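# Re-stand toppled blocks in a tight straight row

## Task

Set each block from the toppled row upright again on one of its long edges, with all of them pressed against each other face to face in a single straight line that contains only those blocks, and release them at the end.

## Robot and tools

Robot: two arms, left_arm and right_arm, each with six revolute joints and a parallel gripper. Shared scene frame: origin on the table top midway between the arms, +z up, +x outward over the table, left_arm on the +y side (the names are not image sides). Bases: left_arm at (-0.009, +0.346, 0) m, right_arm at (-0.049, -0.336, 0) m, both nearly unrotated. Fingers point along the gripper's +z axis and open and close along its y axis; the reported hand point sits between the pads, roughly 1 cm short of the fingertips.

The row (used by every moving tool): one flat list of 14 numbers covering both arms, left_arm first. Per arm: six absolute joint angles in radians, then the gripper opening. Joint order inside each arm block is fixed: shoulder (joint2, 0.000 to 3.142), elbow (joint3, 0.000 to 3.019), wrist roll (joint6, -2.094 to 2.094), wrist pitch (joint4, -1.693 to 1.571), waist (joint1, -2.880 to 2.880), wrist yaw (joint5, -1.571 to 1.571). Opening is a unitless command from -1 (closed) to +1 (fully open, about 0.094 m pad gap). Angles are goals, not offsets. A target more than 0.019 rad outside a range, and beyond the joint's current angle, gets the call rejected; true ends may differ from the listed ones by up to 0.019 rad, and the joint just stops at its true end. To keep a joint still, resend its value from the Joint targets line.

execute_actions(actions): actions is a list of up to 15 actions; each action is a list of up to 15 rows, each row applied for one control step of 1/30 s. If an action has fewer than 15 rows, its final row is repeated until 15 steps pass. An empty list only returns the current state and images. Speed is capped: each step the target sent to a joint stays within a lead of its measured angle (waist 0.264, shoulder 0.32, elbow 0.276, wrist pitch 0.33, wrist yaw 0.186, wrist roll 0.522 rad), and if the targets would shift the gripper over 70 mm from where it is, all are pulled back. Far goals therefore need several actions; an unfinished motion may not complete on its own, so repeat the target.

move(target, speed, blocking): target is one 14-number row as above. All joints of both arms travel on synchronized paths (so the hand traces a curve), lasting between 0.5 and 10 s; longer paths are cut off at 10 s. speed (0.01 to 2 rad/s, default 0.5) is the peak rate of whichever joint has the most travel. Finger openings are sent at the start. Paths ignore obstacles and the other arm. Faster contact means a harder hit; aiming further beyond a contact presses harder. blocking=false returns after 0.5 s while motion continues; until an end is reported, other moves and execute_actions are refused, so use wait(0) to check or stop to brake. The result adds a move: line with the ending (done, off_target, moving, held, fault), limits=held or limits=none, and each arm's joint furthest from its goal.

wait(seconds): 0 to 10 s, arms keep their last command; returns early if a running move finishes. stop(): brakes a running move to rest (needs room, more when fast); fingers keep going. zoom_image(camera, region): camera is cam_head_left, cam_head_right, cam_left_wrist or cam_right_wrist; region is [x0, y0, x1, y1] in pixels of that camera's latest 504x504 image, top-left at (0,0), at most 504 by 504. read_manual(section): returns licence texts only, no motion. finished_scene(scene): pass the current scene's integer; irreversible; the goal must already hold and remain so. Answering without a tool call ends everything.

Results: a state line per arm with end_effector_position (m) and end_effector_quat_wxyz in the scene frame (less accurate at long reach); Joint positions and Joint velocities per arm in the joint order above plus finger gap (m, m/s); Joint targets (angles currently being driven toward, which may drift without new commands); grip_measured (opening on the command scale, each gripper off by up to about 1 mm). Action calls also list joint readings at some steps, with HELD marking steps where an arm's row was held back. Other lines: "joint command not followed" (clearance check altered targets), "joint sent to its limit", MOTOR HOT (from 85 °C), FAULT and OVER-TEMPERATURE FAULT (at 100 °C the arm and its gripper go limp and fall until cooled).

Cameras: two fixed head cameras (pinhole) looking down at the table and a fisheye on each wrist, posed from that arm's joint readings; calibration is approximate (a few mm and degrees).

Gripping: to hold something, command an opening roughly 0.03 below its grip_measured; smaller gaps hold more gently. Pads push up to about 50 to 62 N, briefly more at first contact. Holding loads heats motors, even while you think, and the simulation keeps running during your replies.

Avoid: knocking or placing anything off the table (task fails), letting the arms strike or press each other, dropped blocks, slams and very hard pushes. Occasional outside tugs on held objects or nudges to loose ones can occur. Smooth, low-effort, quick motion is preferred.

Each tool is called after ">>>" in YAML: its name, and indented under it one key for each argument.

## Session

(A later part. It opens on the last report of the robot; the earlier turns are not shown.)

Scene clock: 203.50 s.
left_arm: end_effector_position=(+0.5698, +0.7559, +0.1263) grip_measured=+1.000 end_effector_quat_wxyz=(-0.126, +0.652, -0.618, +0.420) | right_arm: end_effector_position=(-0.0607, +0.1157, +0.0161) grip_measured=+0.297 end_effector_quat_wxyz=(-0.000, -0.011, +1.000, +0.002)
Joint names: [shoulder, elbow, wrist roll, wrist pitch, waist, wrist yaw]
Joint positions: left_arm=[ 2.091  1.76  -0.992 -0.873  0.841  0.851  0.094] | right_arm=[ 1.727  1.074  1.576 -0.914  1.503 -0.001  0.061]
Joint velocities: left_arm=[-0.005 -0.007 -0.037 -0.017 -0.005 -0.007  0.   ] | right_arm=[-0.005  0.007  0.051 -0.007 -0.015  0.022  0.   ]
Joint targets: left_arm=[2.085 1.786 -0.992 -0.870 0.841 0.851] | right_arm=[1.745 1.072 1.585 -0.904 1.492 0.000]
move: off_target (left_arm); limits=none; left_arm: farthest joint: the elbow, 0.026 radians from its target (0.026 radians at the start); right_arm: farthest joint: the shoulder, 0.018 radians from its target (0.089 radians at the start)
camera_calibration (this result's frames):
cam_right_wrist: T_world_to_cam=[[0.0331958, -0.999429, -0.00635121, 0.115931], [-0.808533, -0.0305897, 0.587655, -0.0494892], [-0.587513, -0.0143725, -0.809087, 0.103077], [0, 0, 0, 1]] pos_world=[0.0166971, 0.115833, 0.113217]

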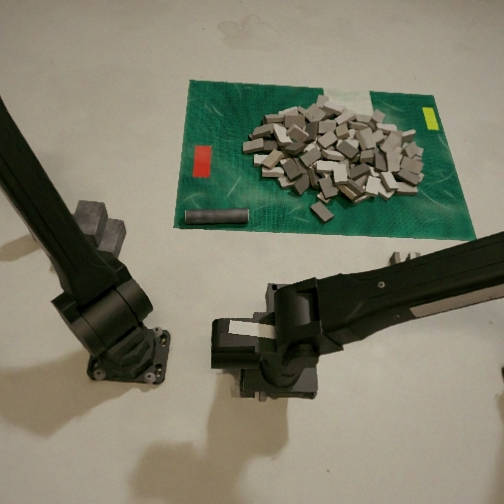

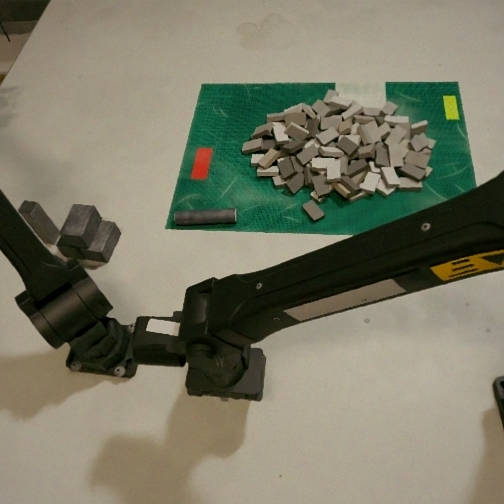

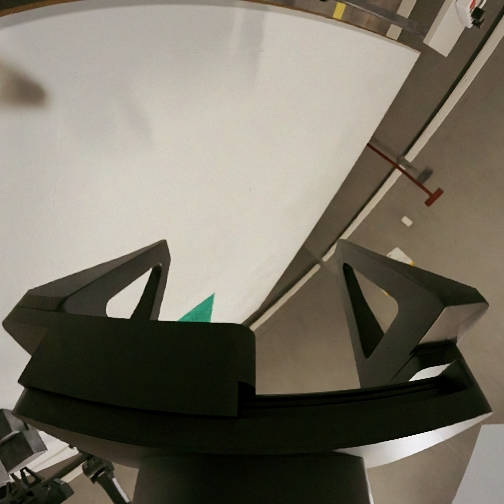

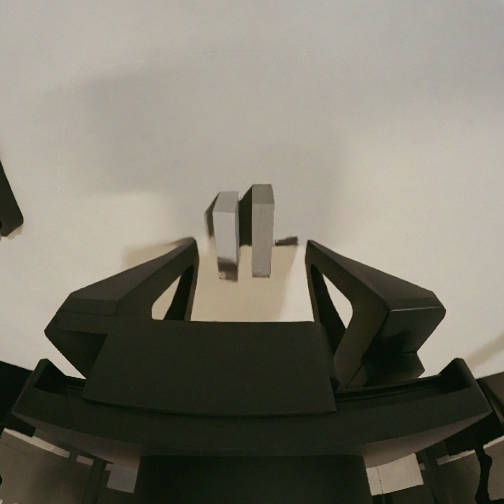

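>>> move:
  target: [2.085,1.786,-0.992,-0.87,0.841,0.851,1,1.75,1.075,1.585,-0.904,1.47,0,0.3]
  speed: 0.1

>>> move:
  target: [2.085,1.786,-0.992,-0.87,0.841,0.851,1,1.75,1.075,1.585,-0.904,1.47,0,-0.6]

>>> move:
  target: [2.085,1.786,-0.992,-0.87,0.841,0.851,1,1.65,1.17,1.585,-1.05,1.47,0,-0.6]
  speed: 0.3

>>> move:
  target: [2.085,1.786,-0.992,-0.87,0.841,0.851,1,1.365,0.77,0.82,-0.97,0.725,0,-0.6]
  speed: 0.4

>>> move:
  target: [2.085,1.786,-0.992,-0.87,0.841,0.851,1,1.455,0.725,0.82,-0.845,0.725,0,-0.6]
  speed: 0.12

Scene clock: 205.90 s.
left_arm: end_effector_position=(+0.5698, +0.7559, +0.1263) grip_measured=+1.000 end_effector_quat_wxyz=(-0.126, +0.652, -0.618, +0.420) | right_arm: end_effector_position=(-0.0500, +0.1159, +0.0161) grip_measured=+0.297 end_effector_quat_wxyz=(-0.000, +0.001, +1.000, +0.002)
Joint names: [shoulder, elbow, wrist roll, wrist pitch, waist, wrist yaw]
Joint positions: left_arm=[ 2.091  1.76  -0.992 -0.873  0.841  0.851  0.094] | right_arm=[ 1.727  1.074  1.577 -0.914  1.48  -0.001  0.061]
Joint velocities: left_arm=[-0.015  0.012 -0.022 -0.022 -0.015 -0.066  0.   ] | right_arm=[-0.034 -0.017  0.022 -0.012 -0.005 -0.007  0.   ]
Joint targets: left_arm=[2.085 1.786 -0.992 -0.870 0.841 0.851] | right_arm=[1.750 1.075 1.585 -0.904 1.470 0.000]
move: off_target (left_arm, right_arm); limits=none; left_arm: farthest joint: the elbow, 0.026 radians from its target (0.026 radians at the start); right_arm: farthest joint: the shoulder, 0.023 radians from its target (0.023 radians at the start)
camera_calibration (this result's frames):
cam_right_wrist: T_world_to_cam=[[0.00916927, -0.999938, -0.00635093, 0.114587], [-0.809034, -0.0111511, 0.587656, -0.0431141], [-0.58769, -0.000250255, -0.809086, 0.107718], [0, 0, 0, 1]] pos_world=[0.0273734, 0.114126, 0.113217]

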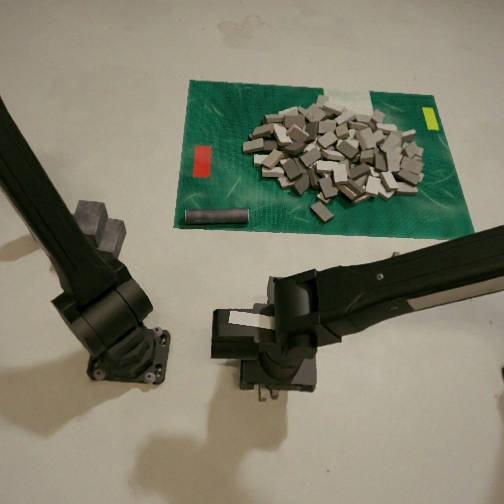

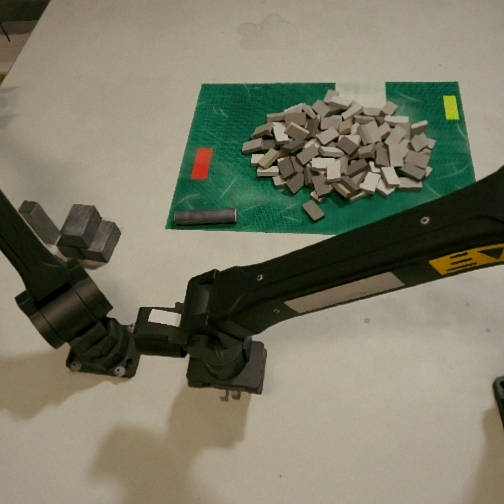

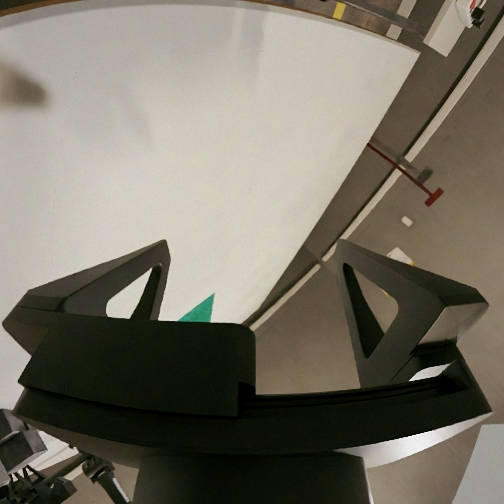

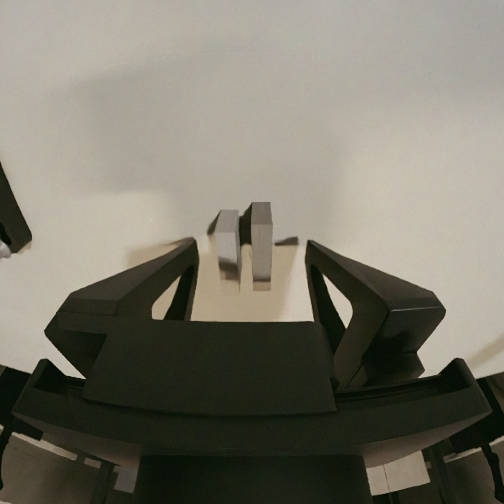

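Scene clock: 206.60 s.
left_arm: end_effector_position=(+0.5698, +0.7559, +0.1263) grip_measured=+1.000 end_effector_quat_wxyz=(-0.126, +0.652, -0.618, +0.420) | right_arm: end_effector_position=(-0.0500, +0.1160, +0.0161) grip_measured=-0.574 end_effector_quat_wxyz=(-0.000, +0.001, +1.000, +0.002)
Joint names: [shoulder, elbow, wrist roll, wrist pitch, waist, wrist yaw]
Joint positions: left_arm=[ 2.091  1.76  -0.992 -0.873  0.841  0.851  0.094] | right_arm=[ 1.727  1.074  1.577 -0.914  1.48  -0.001  0.02 ]
Joint velocities: left_arm=[-0.005  0.022 -0.051 -0.017 -0.005 -0.066  0.   ] | right_arm=[-0.005 -0.002 -0.007 -0.002 -0.005  0.022  0.   ]
Joint targets: left_arm=[2.085 1.786 -0.992 -0.870 0.841 0.851] | right_arm=[1.750 1.075 1.585 -0.904 1.470 -0.000]
move: off_target (left_arm, right_arm); limits=none; left_arm: farthest joint: the elbow, 0.026 radians from its target (0.026 radians at the start); right_arm: farthest joint: the shoulder, 0.023 radians from its target (0.023 radians at the start)
camera_calibration (this result's frames):
cam_right_wrist: T_world_to_cam=[[0.00916926, -0.999935, -0.00673239, 0.114686], [-0.809033, -0.0113753, 0.587653, -0.0430873], [-0.587691, 0.0000583902, -0.809085, 0.107682], [0, 0, 0, 1]] pos_world=[0.0273732, 0.114182, 0.113217]

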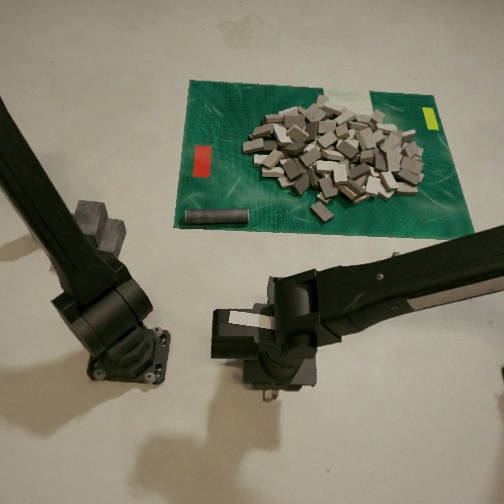

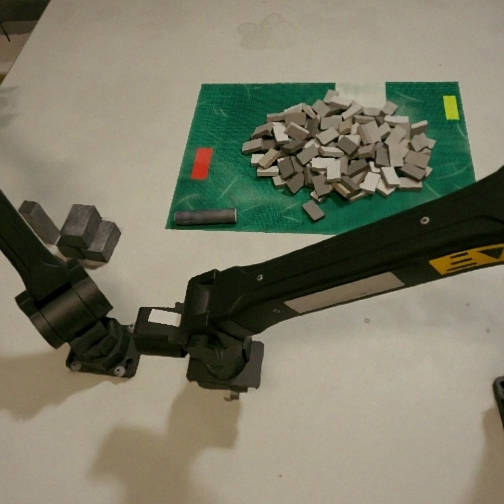

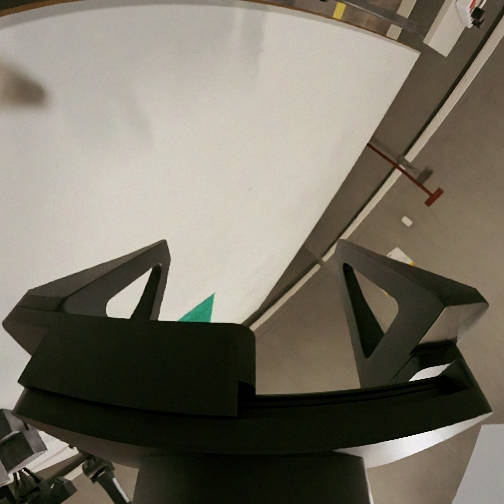

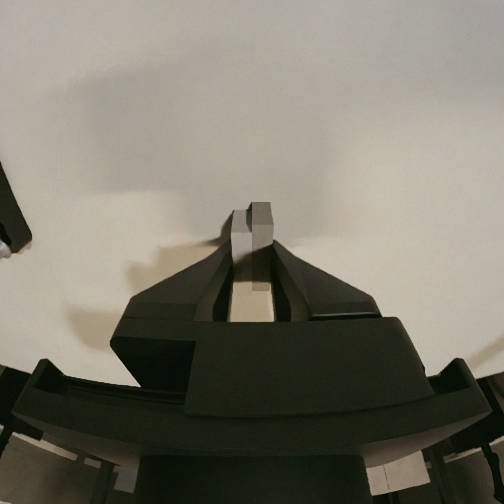

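Scene clock: 207.63 s.
left_arm: end_effector_position=(+0.5698, +0.7559, +0.1263) grip_measured=+1.000 end_effector_quat_wxyz=(-0.126, +0.652, -0.618, +0.420) | right_arm: end_effector_position=(-0.0500, +0.1150, +0.0628) grip_measured=-0.574 end_effector_quat_wxyz=(-0.000, +0.001, +1.000, -0.001)
Joint names: [shoulder, elbow, wrist roll, wrist pitch, waist, wrist yaw]
Joint positions: left_arm=[ 2.091  1.76  -0.992 -0.873  0.841  0.851  0.094] | right_arm=[ 1.658  1.127  1.577 -1.042  1.48  -0.001  0.02 ]
Joint velocities: left_arm=[-0.015  0.002 -0.022  0.007 -0.015  0.037  0.   ] | right_arm=[-0.005 -0.007  0.007 -0.017 -0.005 -0.007  0.   ]
Joint targets: left_arm=[2.085 1.786 -0.992 -0.870 0.841 0.851] | right_arm=[1.650 1.170 1.585 -1.050 1.470 0.000]
move: off_target (left_arm, right_arm); limits=none; left_arm: farthest joint: the elbow, 0.026 radians from its target (0.026 radians at the start); right_arm: farthest joint: the elbow, 0.043 radians from its target (0.096 radians at the start)
camera_calibration (this result's frames):
cam_right_wrist: T_world_to_cam=[[0.00916933, -0.999958, -0.000628945, 0.113667], [-0.809045, -0.00778835, 0.587696, -0.0709409], [-0.587676, -0.00487993, -0.809082, 0.146018], [0, 0, 0, 1]] pos_world=[0.0273744, 0.113822, 0.159903]

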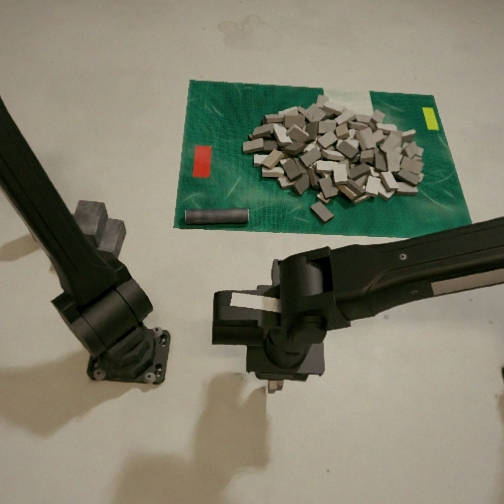

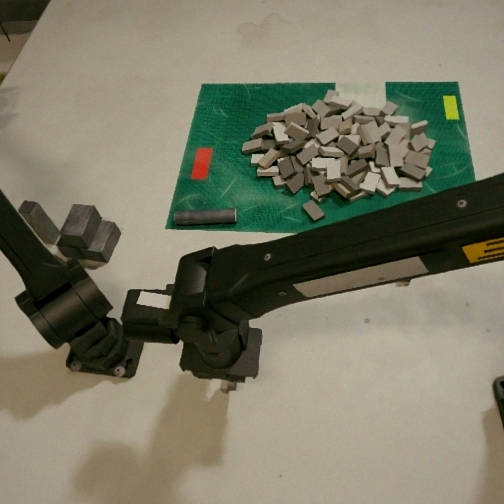

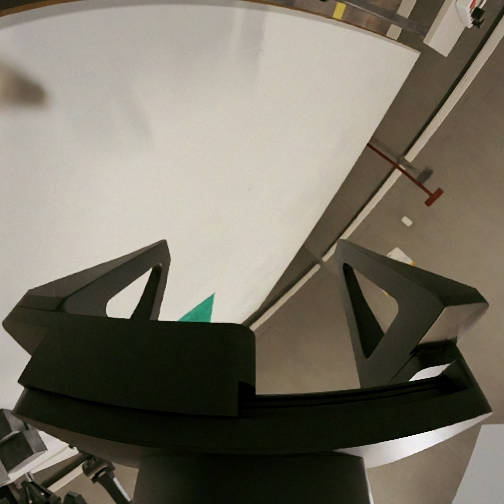

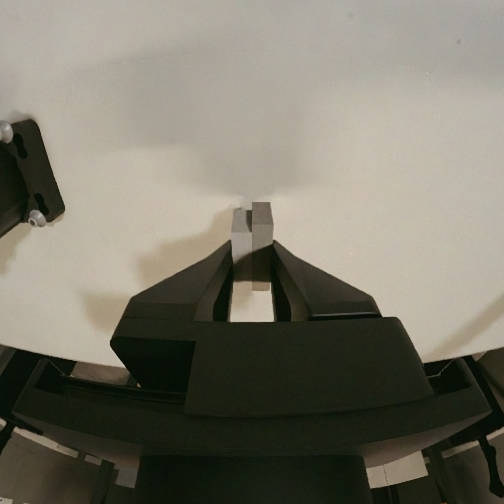

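Scene clock: 210.30 s.
left_arm: end_effector_position=(+0.5698, +0.7559, +0.1263) grip_measured=+1.000 end_effector_quat_wxyz=(-0.126, +0.652, -0.618, +0.420) | right_arm: end_effector_position=(+0.1711, -0.0998, +0.0492) grip_measured=-0.574 end_effector_quat_wxyz=(-0.008, +0.003, +1.000, -0.008)
Joint names: [shoulder, elbow, wrist roll, wrist pitch, waist, wrist yaw]
Joint positions: left_arm=[ 2.091  1.76  -0.992 -0.873  0.841  0.851  0.094] | right_arm=[ 1.38   0.766  0.829 -0.98   0.729 -0.001  0.02 ]
Joint velocities: left_arm=[-0.015 -0.007  0.007 -0.017 -0.005 -0.051  0.   ] | right_arm=[-0.005  0.002 -0.095 -0.002 -0.005  0.022 -0.   ]
Joint targets: left_arm=[2.085 1.786 -0.992 -0.870 0.841 0.851] | right_arm=[1.365 0.770 0.820 -0.970 0.725 -0.000]
move: off_target (left_arm); limits=none; left_arm: farthest joint: the elbow, 0.026 radians from its target (0.026 radians at the start); right_arm: farthest joint: the shoulder, 0.015 radians from its target (0.293 radians at the start)
camera_calibration (this result's frames):
cam_right_wrist: T_world_to_cam=[[0.00620879, -0.999879, 0.0142432, -0.103345], [-0.799704, 0.00358659, 0.600383, 0.113197], [-0.600362, -0.015118, -0.799586, 0.264564], [0, 0, 0, 1]] pos_world=[0.25, -0.0997387, 0.145052]

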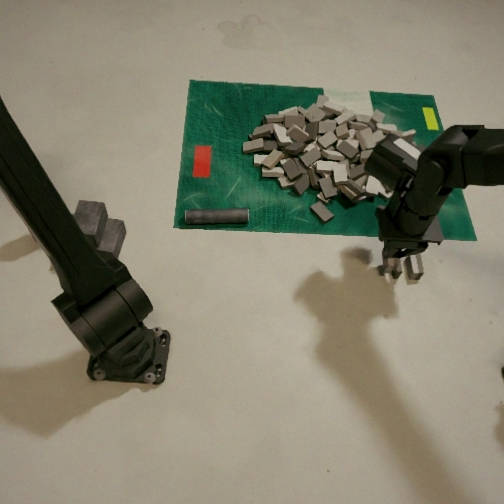

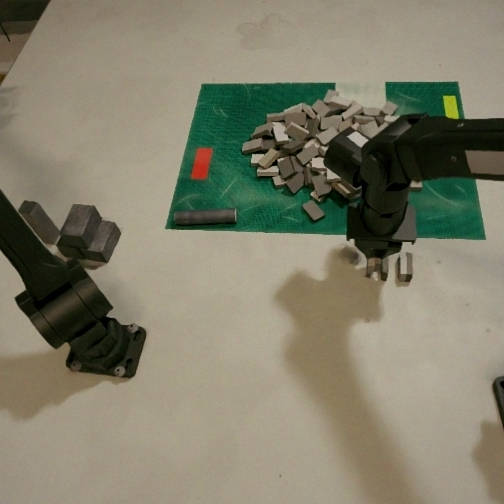

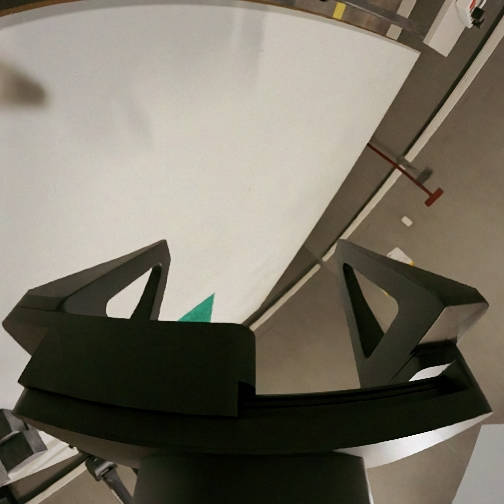

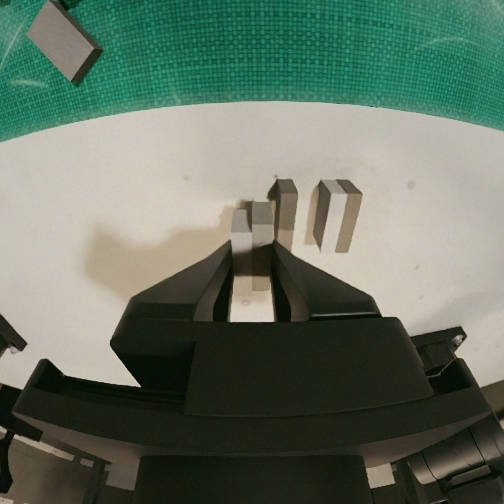

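Scene clock: 211.73 s.
left_arm: end_effector_position=(+0.5698, +0.7559, +0.1263) grip_measured=+1.000 end_effector_quat_wxyz=(-0.126, +0.652, -0.618, +0.420) | right_arm: end_effector_position=(+0.1738, -0.0969, +0.0171) grip_measured=-0.574 end_effector_quat_wxyz=(-0.002, +0.002, +1.000, -0.002)
Joint names: [shoulder, elbow, wrist roll, wrist pitch, waist, wrist yaw]
Joint positions: left_arm=[ 2.091  1.76  -0.992 -0.873  0.841  0.851  0.094] | right_arm=[ 1.444  0.724  0.828 -0.857  0.729 -0.001  0.02 ]
Joint velocities: left_arm=[-0.005 -0.022  0.007 -0.007 -0.015  0.037  0.   ] | right_arm=[-0.005  0.002 -0.066 -0.007  0.005 -0.007 -0.   ]
Joint targets: left_arm=[2.085 1.786 -0.992 -0.870 0.841 0.851] | right_arm=[1.455 0.725 0.820 -0.845 0.725 -0.000]
move: off_target (left_arm); limits=none; left_arm: farthest joint: the elbow, 0.026 radians from its target (0.026 radians at the start); right_arm: farthest joint: the wrist pitch, 0.012 radians from its target (0.135 radians at the start)
camera_calibration (this result's frames):
cam_right_wrist: T_world_to_cam=[[0.00725951, -0.999973, 0.00144772, -0.0999899], [-0.806805, -0.00500183, 0.590797, 0.135174], [-0.590773, -0.00545692, -0.806819, 0.239933], [0, 0, 0, 1]] pos_world=[0.251531, -0.0980017, 0.113867]

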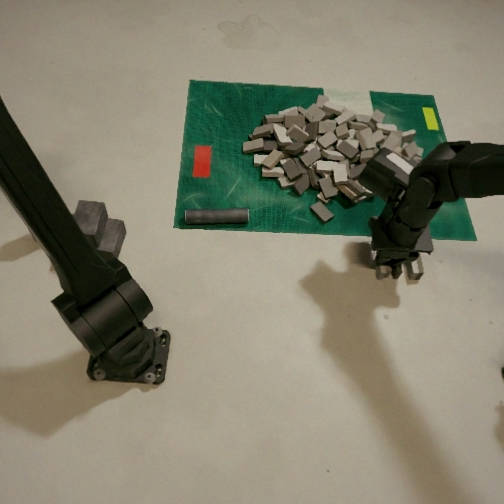

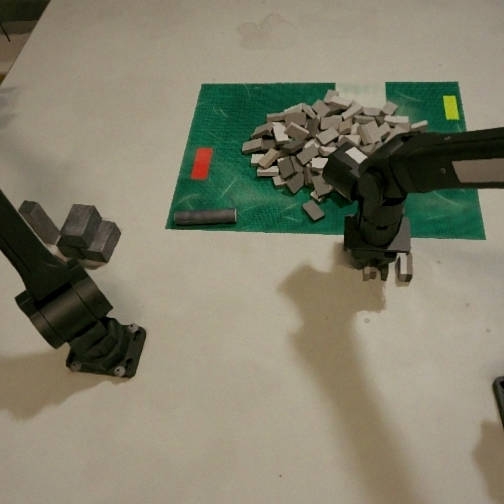

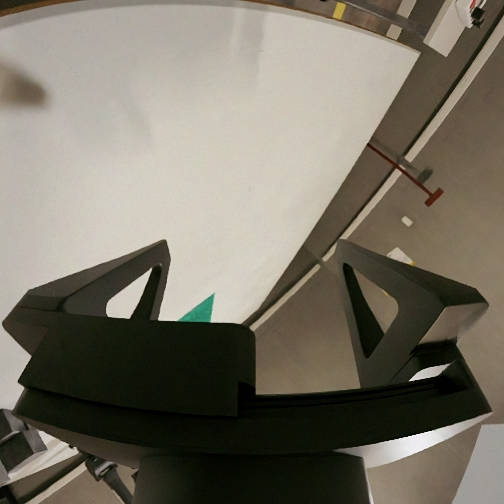

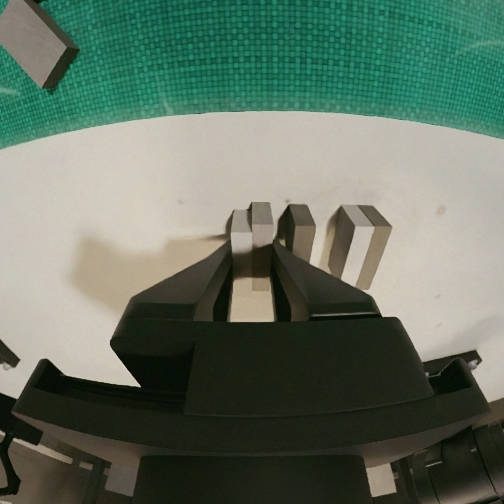

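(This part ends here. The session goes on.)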